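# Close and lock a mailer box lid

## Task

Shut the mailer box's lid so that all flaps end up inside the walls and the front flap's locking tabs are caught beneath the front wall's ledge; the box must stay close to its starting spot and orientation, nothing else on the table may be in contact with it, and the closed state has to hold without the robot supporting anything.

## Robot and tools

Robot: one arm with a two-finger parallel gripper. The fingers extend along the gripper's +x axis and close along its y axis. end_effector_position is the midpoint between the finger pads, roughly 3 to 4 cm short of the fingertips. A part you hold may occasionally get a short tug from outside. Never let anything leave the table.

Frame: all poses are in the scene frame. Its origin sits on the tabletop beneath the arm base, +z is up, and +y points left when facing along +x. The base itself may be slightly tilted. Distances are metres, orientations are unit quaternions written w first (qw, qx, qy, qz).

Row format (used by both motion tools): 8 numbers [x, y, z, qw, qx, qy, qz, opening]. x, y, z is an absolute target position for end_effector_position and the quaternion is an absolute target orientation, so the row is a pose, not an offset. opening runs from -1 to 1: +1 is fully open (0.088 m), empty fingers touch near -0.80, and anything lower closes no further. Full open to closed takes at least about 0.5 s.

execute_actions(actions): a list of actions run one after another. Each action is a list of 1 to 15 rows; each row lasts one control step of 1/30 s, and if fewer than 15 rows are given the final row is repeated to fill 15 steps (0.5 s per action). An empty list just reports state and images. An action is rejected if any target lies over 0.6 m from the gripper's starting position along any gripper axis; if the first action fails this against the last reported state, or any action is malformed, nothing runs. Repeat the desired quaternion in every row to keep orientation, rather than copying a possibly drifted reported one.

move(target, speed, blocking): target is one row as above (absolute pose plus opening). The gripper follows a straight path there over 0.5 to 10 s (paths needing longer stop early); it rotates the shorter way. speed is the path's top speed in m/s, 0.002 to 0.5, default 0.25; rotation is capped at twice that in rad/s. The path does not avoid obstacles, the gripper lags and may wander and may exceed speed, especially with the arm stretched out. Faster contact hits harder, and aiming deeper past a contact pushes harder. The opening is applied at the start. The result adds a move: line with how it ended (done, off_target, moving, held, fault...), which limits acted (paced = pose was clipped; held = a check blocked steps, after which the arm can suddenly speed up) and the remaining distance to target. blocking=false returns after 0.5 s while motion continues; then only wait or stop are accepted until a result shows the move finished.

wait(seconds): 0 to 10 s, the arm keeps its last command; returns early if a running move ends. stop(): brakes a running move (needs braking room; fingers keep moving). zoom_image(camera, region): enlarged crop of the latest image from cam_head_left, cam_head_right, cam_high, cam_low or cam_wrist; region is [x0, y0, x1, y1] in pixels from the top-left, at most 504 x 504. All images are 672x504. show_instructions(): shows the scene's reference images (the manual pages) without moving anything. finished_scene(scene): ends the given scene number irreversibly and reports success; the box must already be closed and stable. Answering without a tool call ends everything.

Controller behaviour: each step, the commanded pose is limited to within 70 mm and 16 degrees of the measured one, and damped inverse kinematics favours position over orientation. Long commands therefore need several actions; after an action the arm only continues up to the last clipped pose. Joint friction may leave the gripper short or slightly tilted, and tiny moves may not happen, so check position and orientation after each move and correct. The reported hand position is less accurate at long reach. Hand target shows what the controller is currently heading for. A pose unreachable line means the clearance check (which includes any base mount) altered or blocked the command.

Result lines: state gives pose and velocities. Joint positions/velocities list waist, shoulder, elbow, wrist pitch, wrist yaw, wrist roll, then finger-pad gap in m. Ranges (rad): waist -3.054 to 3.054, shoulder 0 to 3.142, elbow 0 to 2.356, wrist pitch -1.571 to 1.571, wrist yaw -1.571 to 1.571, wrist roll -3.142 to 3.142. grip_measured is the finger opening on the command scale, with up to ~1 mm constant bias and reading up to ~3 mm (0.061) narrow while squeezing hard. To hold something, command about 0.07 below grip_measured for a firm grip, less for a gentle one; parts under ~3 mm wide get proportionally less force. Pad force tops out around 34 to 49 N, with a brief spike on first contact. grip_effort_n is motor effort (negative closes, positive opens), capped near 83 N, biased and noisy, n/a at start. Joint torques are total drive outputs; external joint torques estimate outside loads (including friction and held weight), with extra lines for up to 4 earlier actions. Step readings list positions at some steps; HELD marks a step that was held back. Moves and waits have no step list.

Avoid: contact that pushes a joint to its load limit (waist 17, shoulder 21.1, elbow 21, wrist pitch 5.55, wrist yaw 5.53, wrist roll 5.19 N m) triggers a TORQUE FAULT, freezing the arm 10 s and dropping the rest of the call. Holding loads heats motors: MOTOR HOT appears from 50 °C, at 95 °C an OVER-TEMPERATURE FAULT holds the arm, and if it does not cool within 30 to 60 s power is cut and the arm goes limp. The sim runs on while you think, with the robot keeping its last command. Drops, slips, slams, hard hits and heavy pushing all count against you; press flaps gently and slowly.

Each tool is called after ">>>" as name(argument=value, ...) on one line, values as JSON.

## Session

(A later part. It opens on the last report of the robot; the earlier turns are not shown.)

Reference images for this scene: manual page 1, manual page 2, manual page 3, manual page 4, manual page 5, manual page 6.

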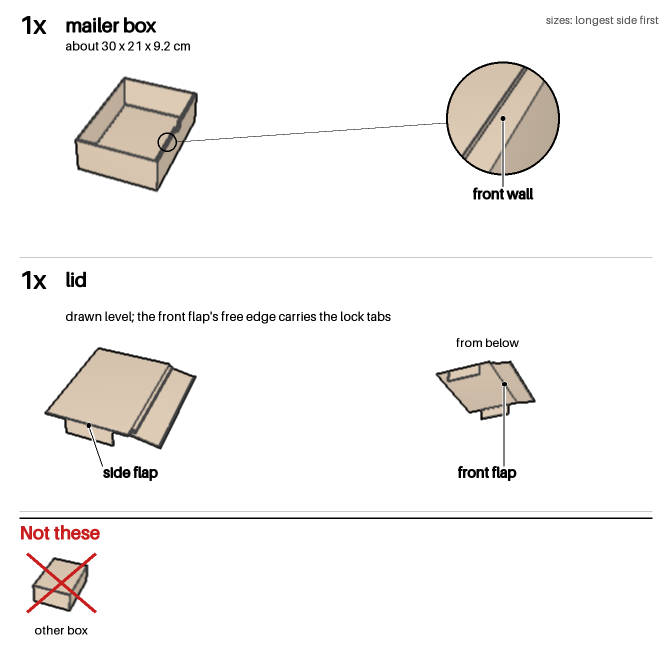

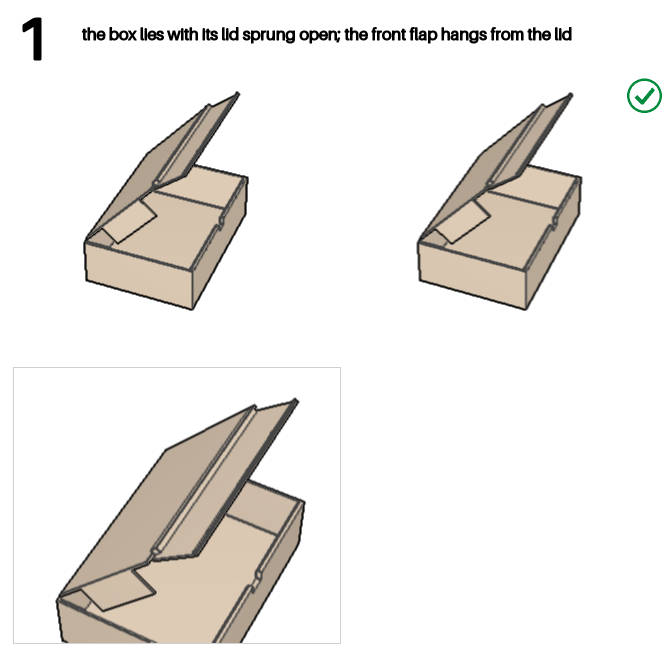

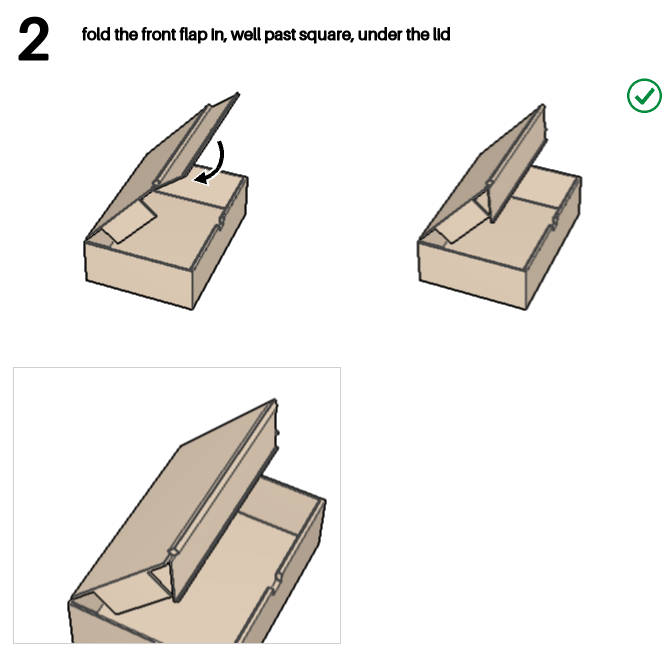

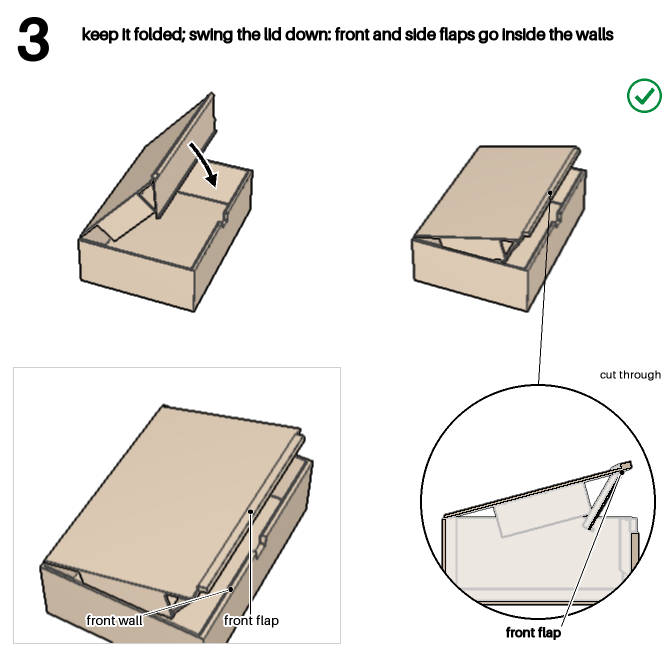

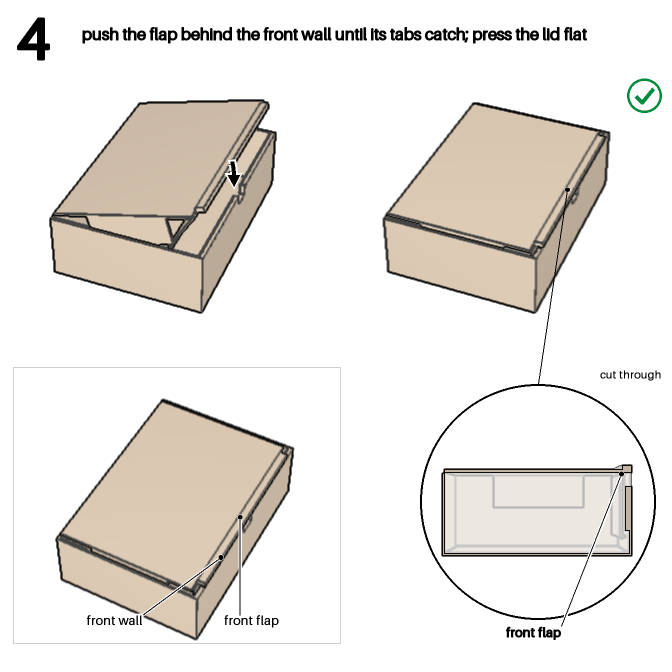

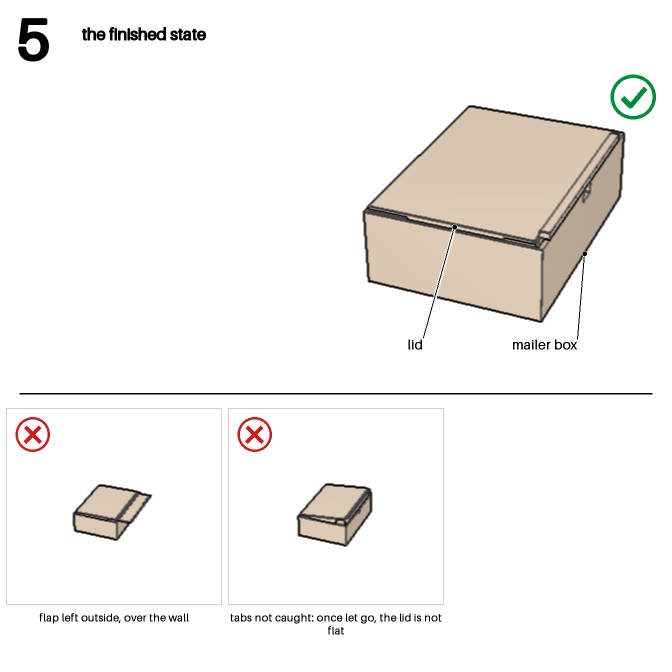

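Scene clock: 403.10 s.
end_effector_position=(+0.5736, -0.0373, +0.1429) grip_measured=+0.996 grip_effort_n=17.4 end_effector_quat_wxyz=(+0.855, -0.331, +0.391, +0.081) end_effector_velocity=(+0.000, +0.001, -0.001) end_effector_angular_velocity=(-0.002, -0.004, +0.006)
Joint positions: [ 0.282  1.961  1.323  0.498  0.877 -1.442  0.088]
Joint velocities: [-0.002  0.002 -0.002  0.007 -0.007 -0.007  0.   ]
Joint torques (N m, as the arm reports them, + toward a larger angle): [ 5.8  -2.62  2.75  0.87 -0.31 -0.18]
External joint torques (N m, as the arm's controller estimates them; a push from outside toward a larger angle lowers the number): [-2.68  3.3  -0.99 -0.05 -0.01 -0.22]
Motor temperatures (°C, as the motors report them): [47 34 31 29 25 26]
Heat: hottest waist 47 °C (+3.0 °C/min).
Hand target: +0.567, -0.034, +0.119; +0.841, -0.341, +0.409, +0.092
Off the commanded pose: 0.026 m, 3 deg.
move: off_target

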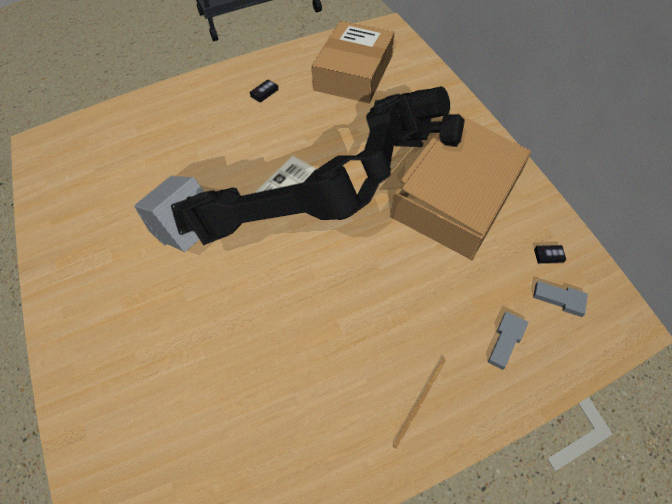

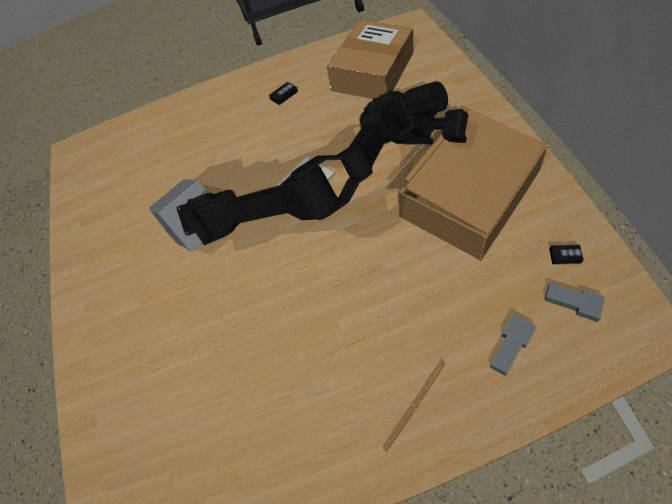

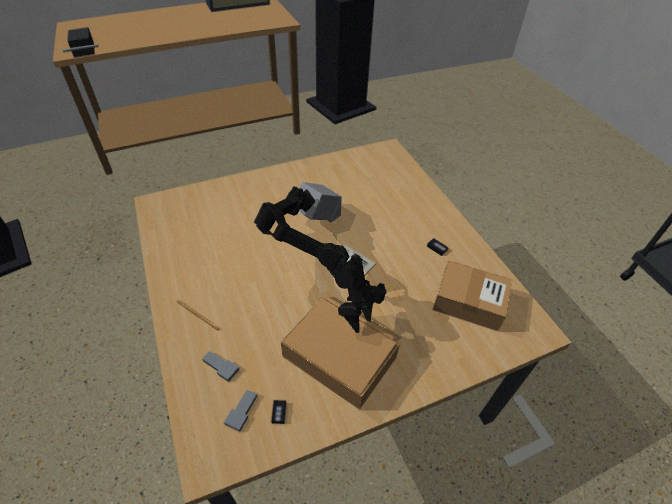

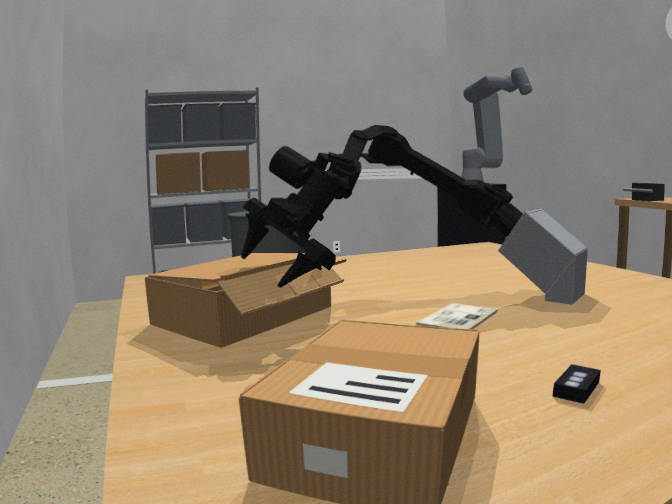

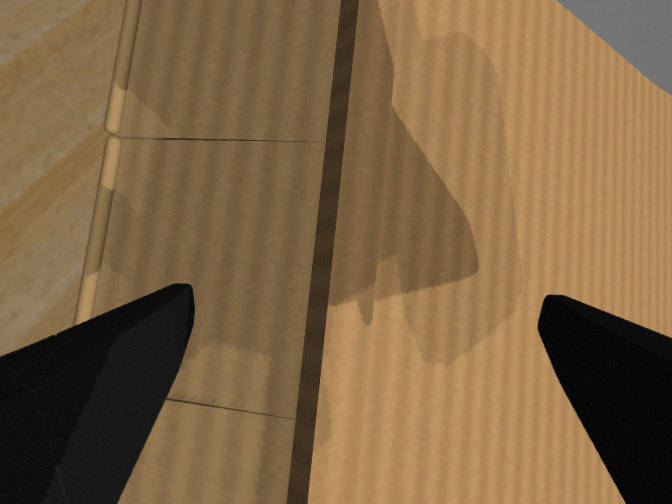

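>>> move(target=[0.575,-0.05,0.17,0.892,-0.099,0.37,0.239,-0.8], speed=0.15)

>>> move(target=[0.59,-0.1,0.16,0.892,-0.099,0.37,0.239,-0.8], speed=0.05)

>>> move(target=[0.59,-0.1,0.115,0.892,-0.099,0.37,0.239,-0.8], speed=0.04)

>>> move(target=[0.52,-0.045,0.115,0.892,-0.099,0.37,0.239,-0.8], speed=0.04)

Scene clock: 423.83 s.
end_effector_position=(+0.5768, -0.0490, +0.1775) grip_measured=-0.607 grip_effort_n=-83.5 end_effector_quat_wxyz=(+0.896, -0.105, +0.362, +0.236) end_effector_velocity=(-0.001, -0.002, -0.001) end_effector_angular_velocity=(-0.003, +0.015, +0.000)
Joint positions: [ 0.226  1.827  1.576 -0.262  0.453 -0.924  0.009]
Joint velocities: [-0.002  0.002  0.012 -0.022  0.007  0.007 -0.   ]
Joint torques (N m, as the arm reports them, + toward a larger angle): [ 7.2  -4.95  4.53  0.28 -0.78  0.43]
External joint torques (N m, as the arm's controller estimates them; a push from outside toward a larger angle lowers the number): [-0.78  1.14  0.44 -0.57 -0.35  0.42]
Motor temperatures (°C, as the motors report them): [44 33 31 29 25 26]
Heat: hottest waist 44 °C (-1.0 °C/min).
Hand target: +0.575, -0.050, +0.170; +0.893, -0.099, +0.369, +0.239
Off the commanded pose: 0.008 m, 1 deg.
move: done

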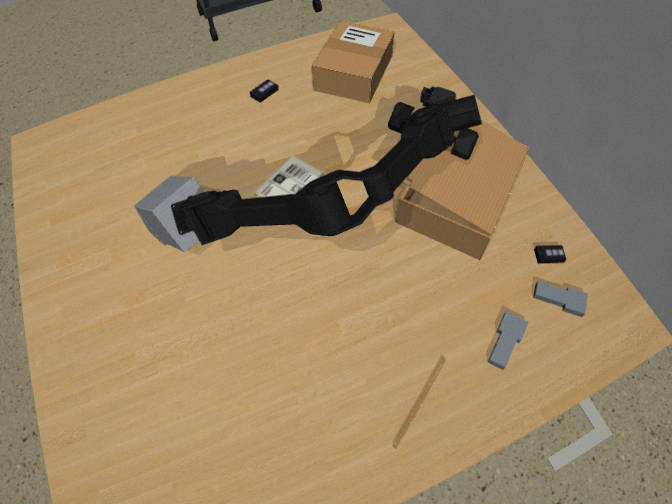

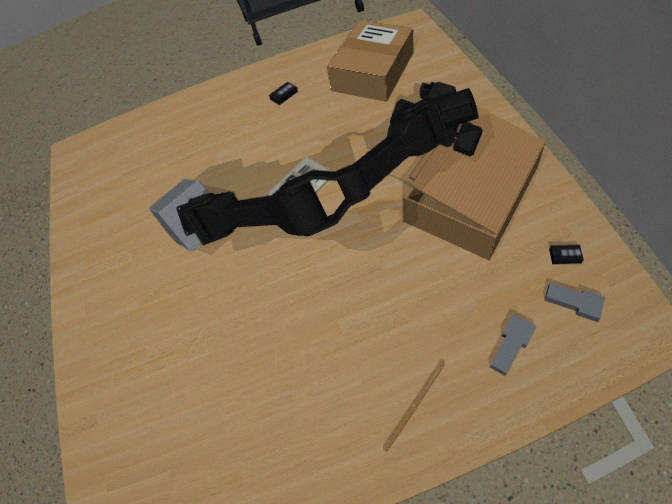

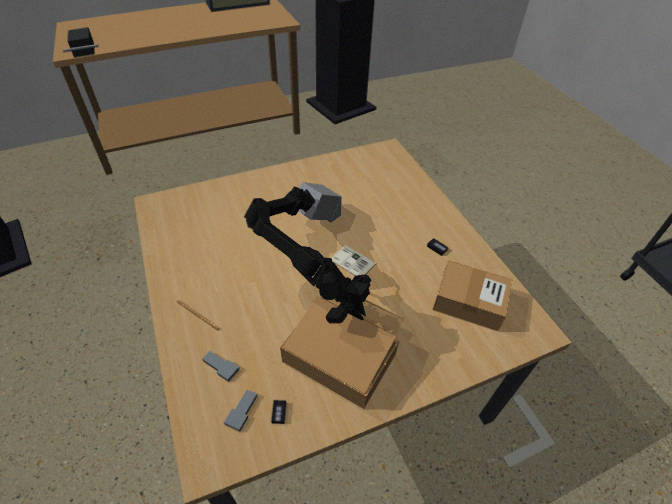

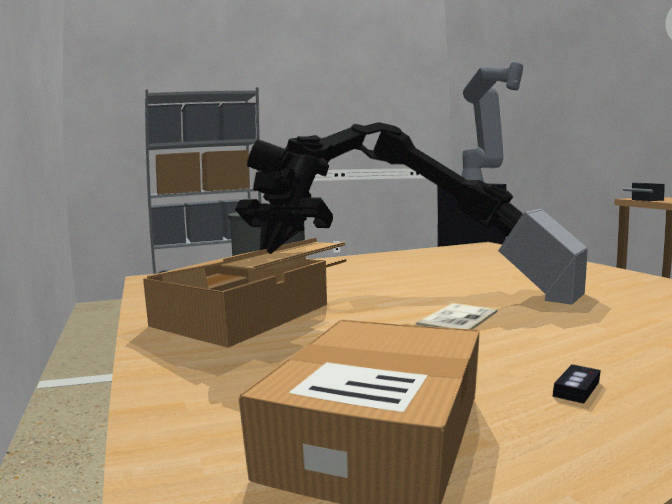

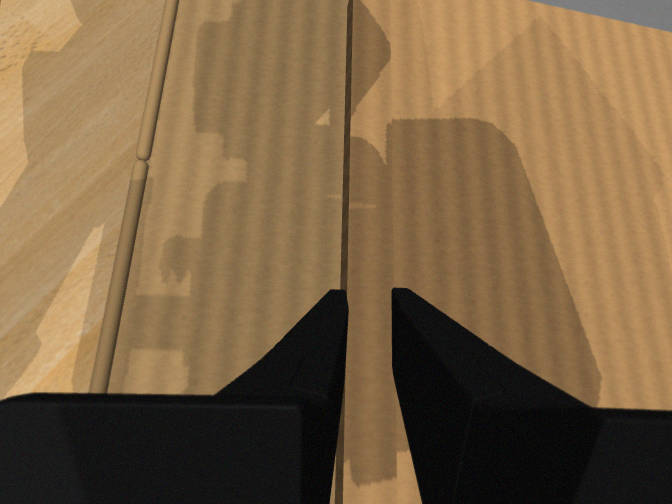

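Scene clock: 425.30 s.
end_effector_position=(+0.5908, -0.0954, +0.1726) grip_measured=-0.608 grip_effort_n=-83.5 end_effector_quat_wxyz=(+0.896, -0.102, +0.357, +0.243) end_effector_velocity=(+0.000, -0.006, +0.001) end_effector_angular_velocity=(-0.001, -0.005, -0.002)
Joint positions: [ 0.138  1.826  1.72  -0.391  0.359 -0.97   0.009]
Joint velocities: [-0.007 -0.007  0.007 -0.007 -0.007 -0.007 -0.   ]
Joint torques (N m, as the arm reports them, + toward a larger angle): [ 6.07 -4.87  5.18  0.47 -0.4   0.28]
External joint torques (N m, as the arm's controller estimates them; a push from outside toward a larger angle lowers the number): [-1.79  1.74  1.08 -0.31  0.06  0.27]
Motor temperatures (°C, as the motors report them): [44 33 31 29 25 26]
Heat: hottest waist 44 °C (-1.0 °C/min).
Hand target: +0.590, -0.100, +0.160; +0.892, -0.099, +0.370, +0.239
Off the commanded pose: 0.013 m, 2 deg.
move: off_target

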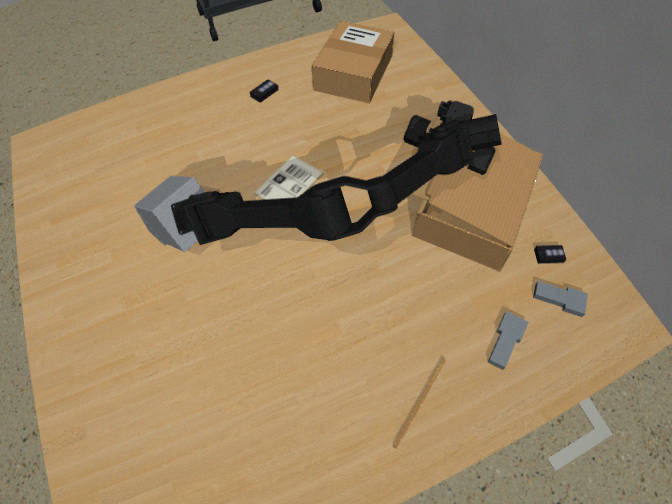

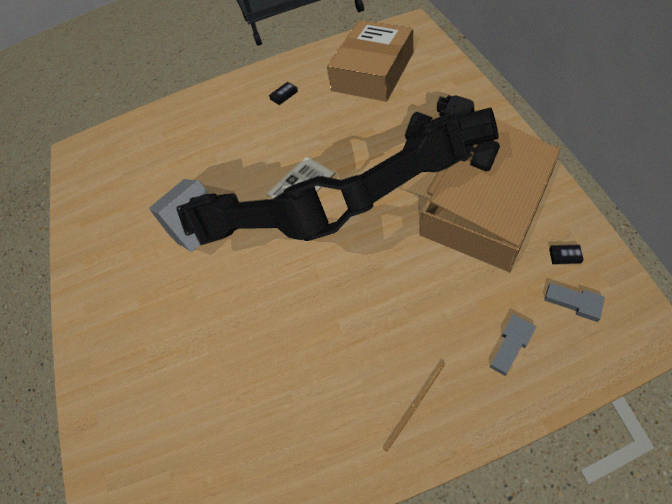

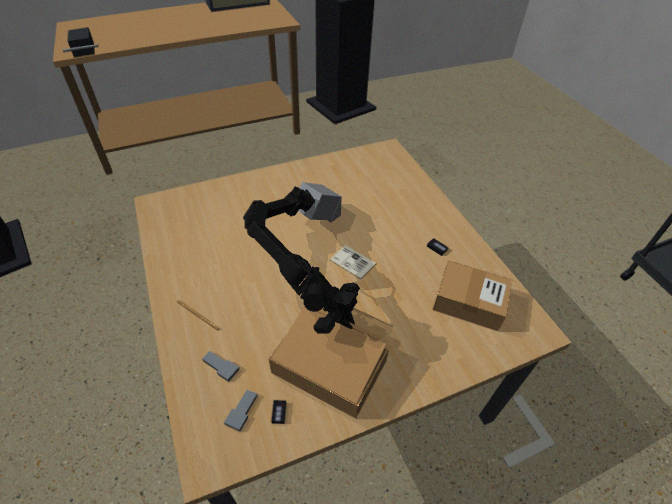

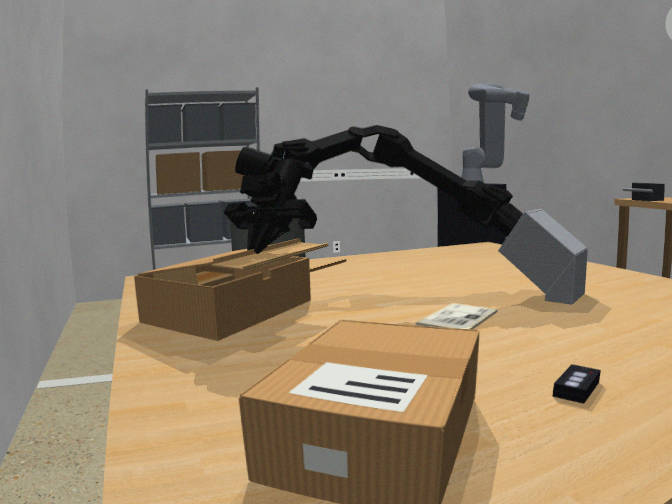

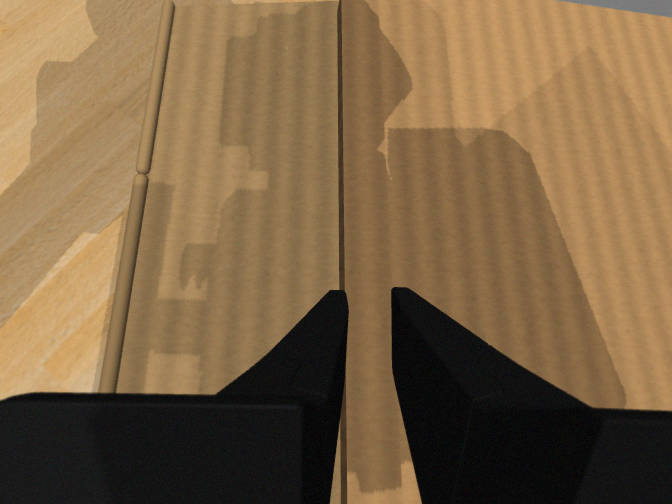

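Scene clock: 426.97 s.
end_effector_position=(+0.5949, -0.1018, +0.1396) grip_measured=-0.615 grip_effort_n=-83.5 end_effector_quat_wxyz=(+0.902, -0.100, +0.346, +0.237) end_effector_velocity=(-0.001, +0.003, -0.004) end_effector_angular_velocity=(+0.009, -0.011, +0.032)
Joint positions: [ 0.06   1.844  1.671 -0.289  0.277 -1.014  0.009]
Joint velocities: [-0.012  0.002 -0.002 -0.007 -0.037 -0.022  0.   ]
Joint torques (N m, as the arm reports them, + toward a larger angle): [ 5.14 -3.81  3.18  0.81 -0.27  0.3 ]
External joint torques (N m, as the arm's controller estimates them; a push from outside toward a larger angle lowers the number): [-2.67  3.36 -0.93  0.03  0.21  0.29]
Motor temperatures (°C, as the motors report them): [44 33 31 29 25 26]
Heat: hottest waist 44 °C (-2.0 °C/min).
Hand target: +0.589, -0.100, +0.116; +0.892, -0.099, +0.370, +0.239
Off the commanded pose: 0.025 m, 3 deg.
move: off_target

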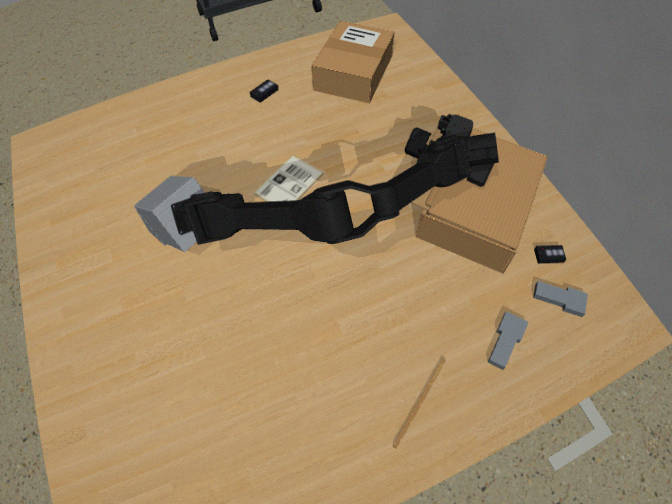

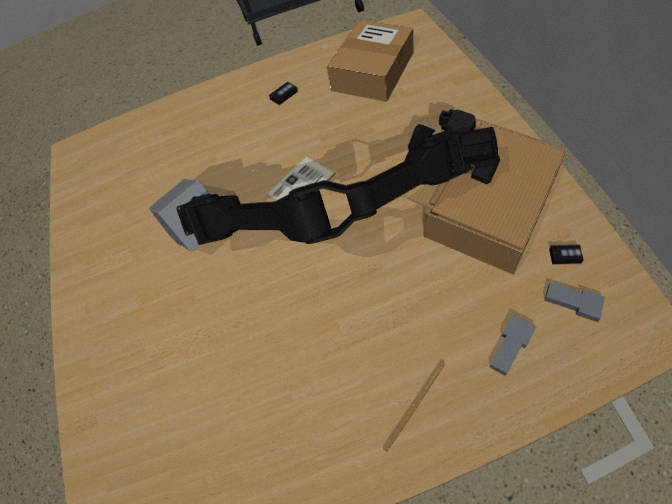

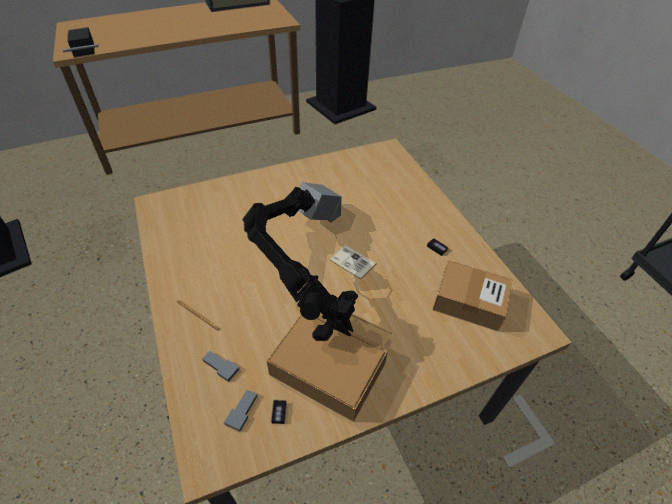

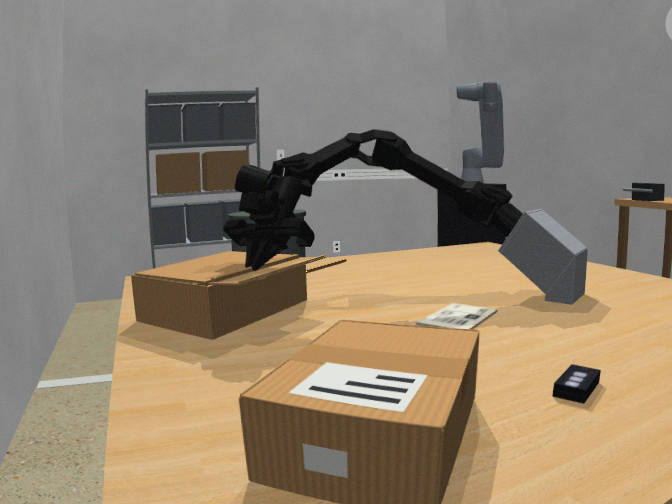

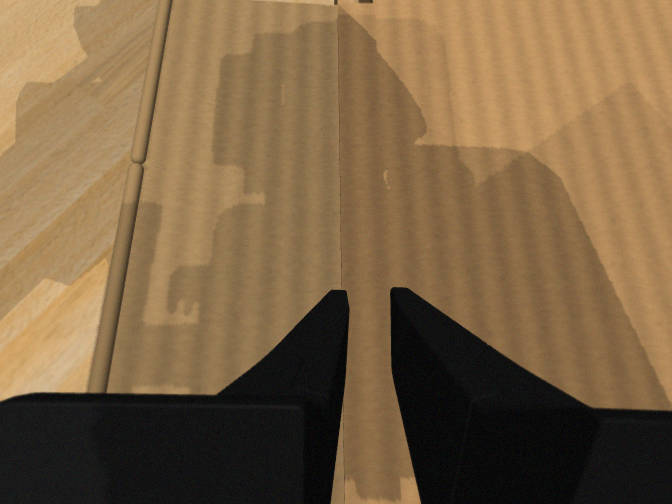

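Scene clock: 429.73 s.
end_effector_position=(+0.5325, -0.0518, +0.1371) grip_measured=-0.615 grip_effort_n=-83.5 end_effector_quat_wxyz=(+0.906, -0.100, +0.341, +0.231) end_effector_velocity=(-0.003, +0.003, +0.000) end_effector_angular_velocity=(+0.010, -0.011, +0.015)
Joint positions: [ 0.134  1.686  1.23   0.003  0.342 -0.982  0.009]
Joint velocities: [-0.002 -0.007 -0.017  0.007 -0.022 -0.007 -0.   ]
Joint torques (N m, as the arm reports them, + toward a larger angle): [ 5.16 -3.41  1.05  0.02  0.11  0.64]
External joint torques (N m, as the arm's controller estimates them; a push from outside toward a larger angle lowers the number): [-1.75  2.29 -2.66 -0.79  0.58  0.63]
Motor temperatures (°C, as the motors report them): [44 33 31 28 25 26]
Heat: hottest waist 44 °C (-2.0 °C/min).
Hand target: +0.520, -0.045, +0.116; +0.892, -0.099, +0.370, +0.239
Off the commanded pose: 0.026 m, 4 deg.
move: off_target

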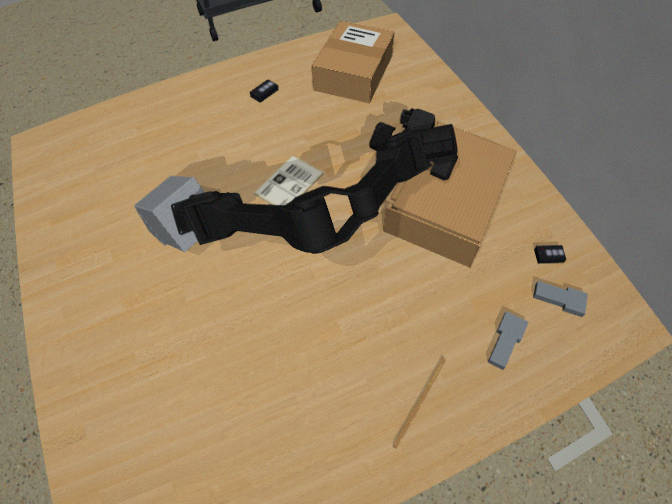

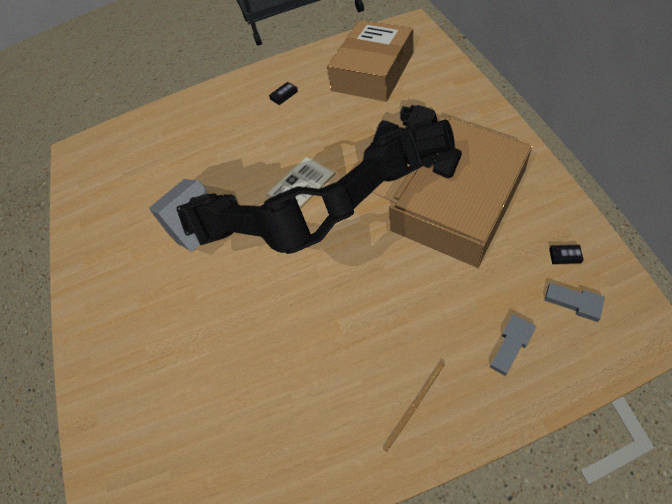

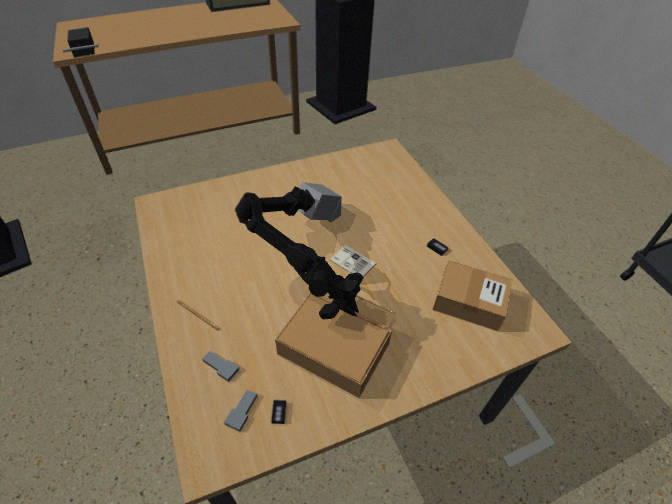

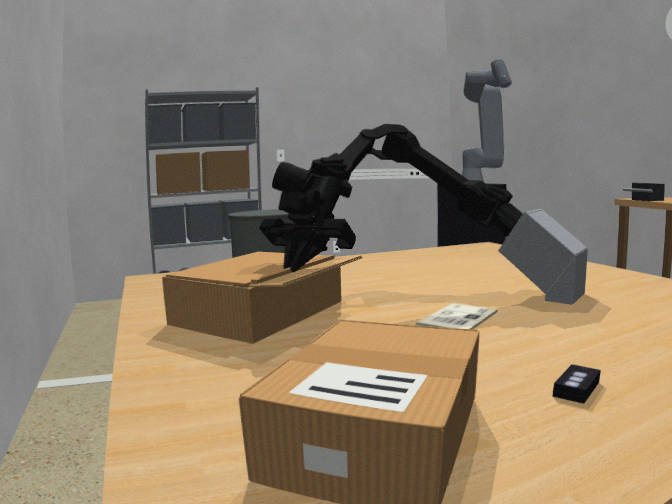

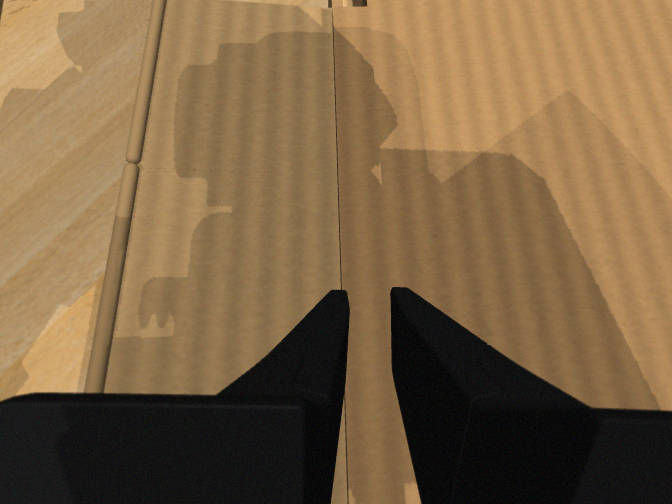

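>>> move(target=[0.44,-0.05,0.138,0.892,-0.099,0.37,0.239,-0.8], speed=0.05)

>>> move(target=[0.44,-0.05,0.39,0.933,-0.067,0.25,0.25,1], speed=0.08)

Scene clock: 436.00 s.
end_effector_position=(+0.4471, -0.0511, +0.1463) grip_measured=-0.616 grip_effort_n=-83.5 end_effector_quat_wxyz=(+0.898, -0.101, +0.355, +0.238) end_effector_velocity=(-0.002, -0.002, +0.002) end_effector_angular_velocity=(+0.009, -0.001, -0.005)
Joint positions: [ 0.177  1.409  0.885  0.028  0.395 -0.95   0.009]
Joint velocities: [-0.002 -0.017 -0.007 -0.007 -0.007  0.007 -0.   ]
Joint torques (N m, as the arm reports them, + toward a larger angle): [ 4.48 -3.57  2.51  0.28 -0.1   0.58]
External joint torques (N m, as the arm's controller estimates them; a push from outside toward a larger angle lowers the number): [-0.65  0.62 -1.25 -0.56  0.35  0.57]
Motor temperatures (°C, as the motors report them): [43 33 30 28 25 26]
Heat: hottest waist 43 °C (-3.0 °C/min).
Hand target: +0.440, -0.050, +0.138; +0.892, -0.099, +0.370, +0.239
Off the commanded pose: 0.011 m, 2 deg.
move: off_target

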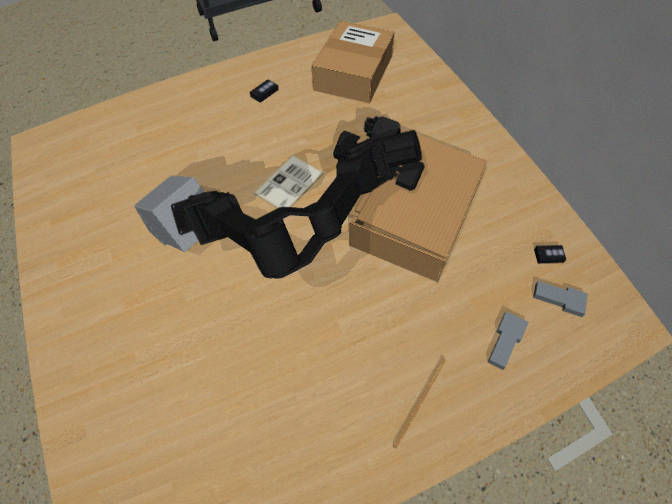

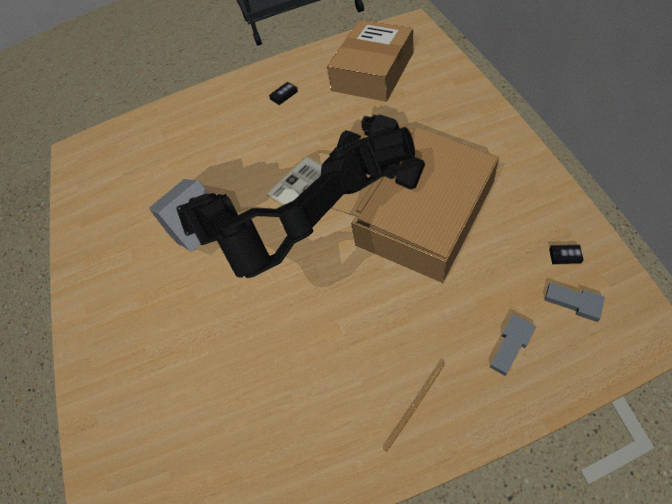

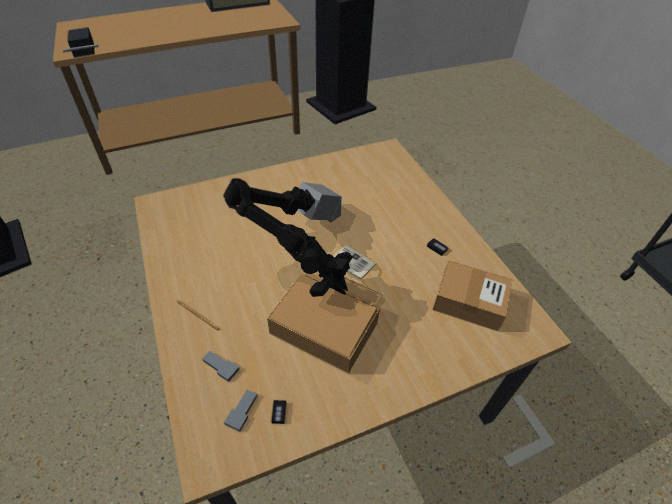

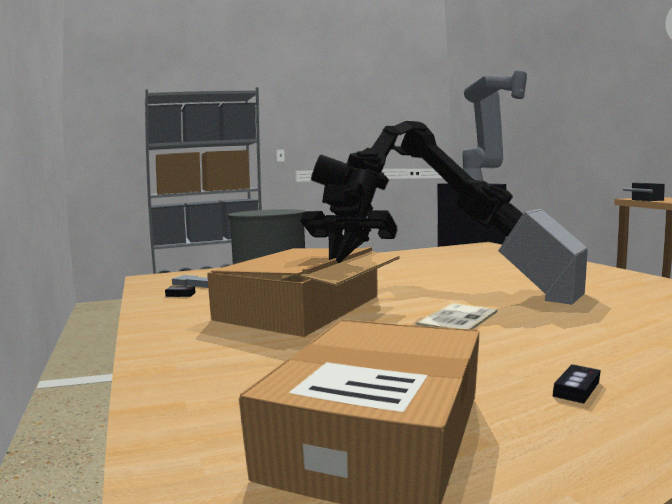

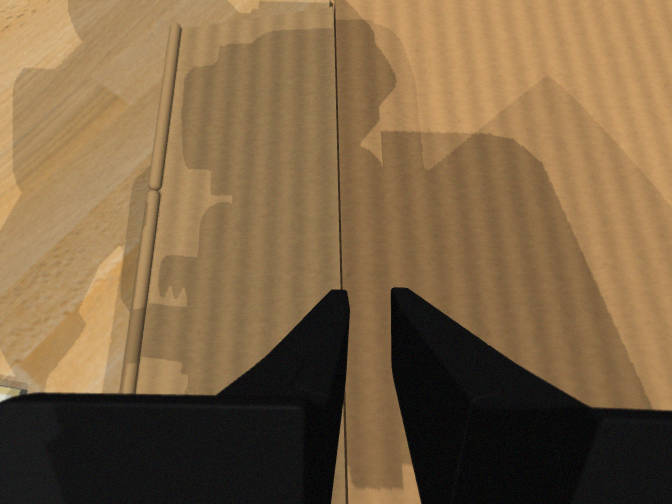

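Scene clock: 439.43 s.
end_effector_position=(+0.4400, -0.0494, +0.3889) grip_measured=+0.996 grip_effort_n=17.9 end_effector_quat_wxyz=(+0.933, -0.068, +0.248, +0.251) end_effector_velocity=(-0.001, +0.003, +0.006) end_effector_angular_velocity=(+0.013, -0.008, +0.010)
Joint positions: [ 0.829  1.385  1.361 -0.493  0.791 -0.673  0.088]
Joint velocities: [ 0.012  0.007  0.012 -0.007 -0.007  0.007 -0.   ]
Joint torques (N m, as the arm reports them, + toward a larger angle): [ 5.13  0.34  5.39  0.93 -0.17  0.18]
External joint torques (N m, as the arm's controller estimates them; a push from outside toward a larger angle lowers the number): [ 0.38  0.58  1.49 -0.23  0.2   0.16]
Motor temperatures (°C, as the motors report them): [42 33 30 28 25 26]
Heat: hottest waist 42 °C (-4.0 °C/min).
Hand target: +0.441, -0.050, +0.390; +0.933, -0.068, +0.250, +0.249
Off the commanded pose: 0.001 m, 0 deg.
move: done

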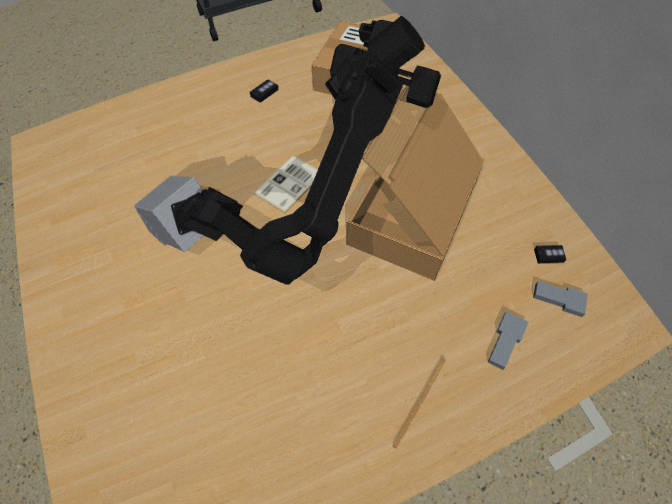

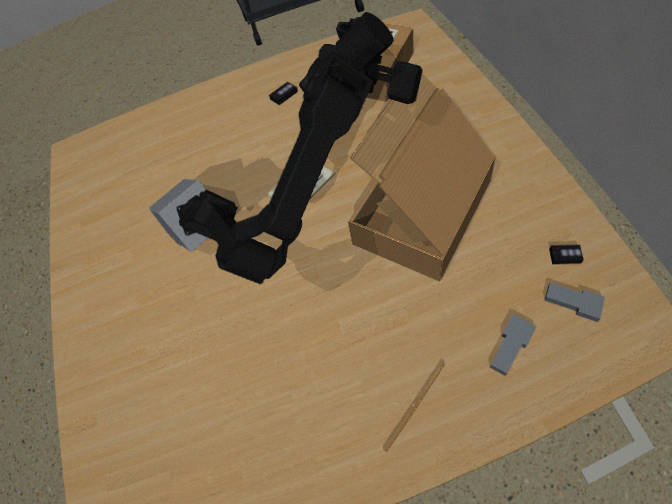

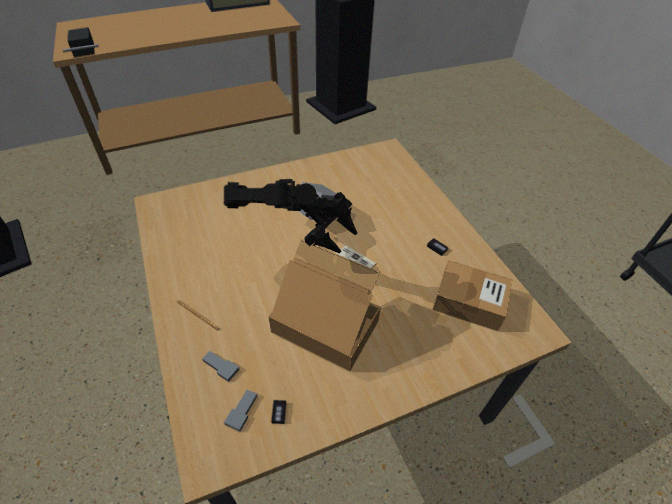

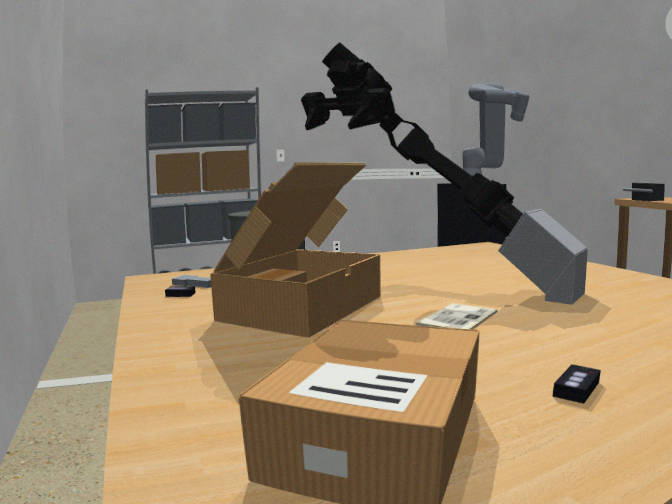

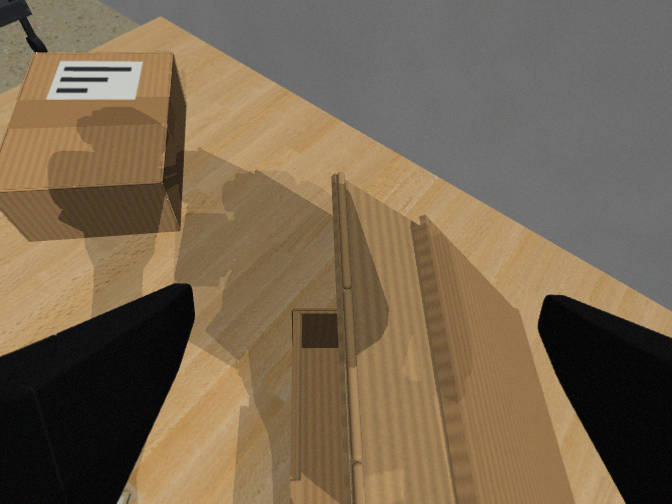

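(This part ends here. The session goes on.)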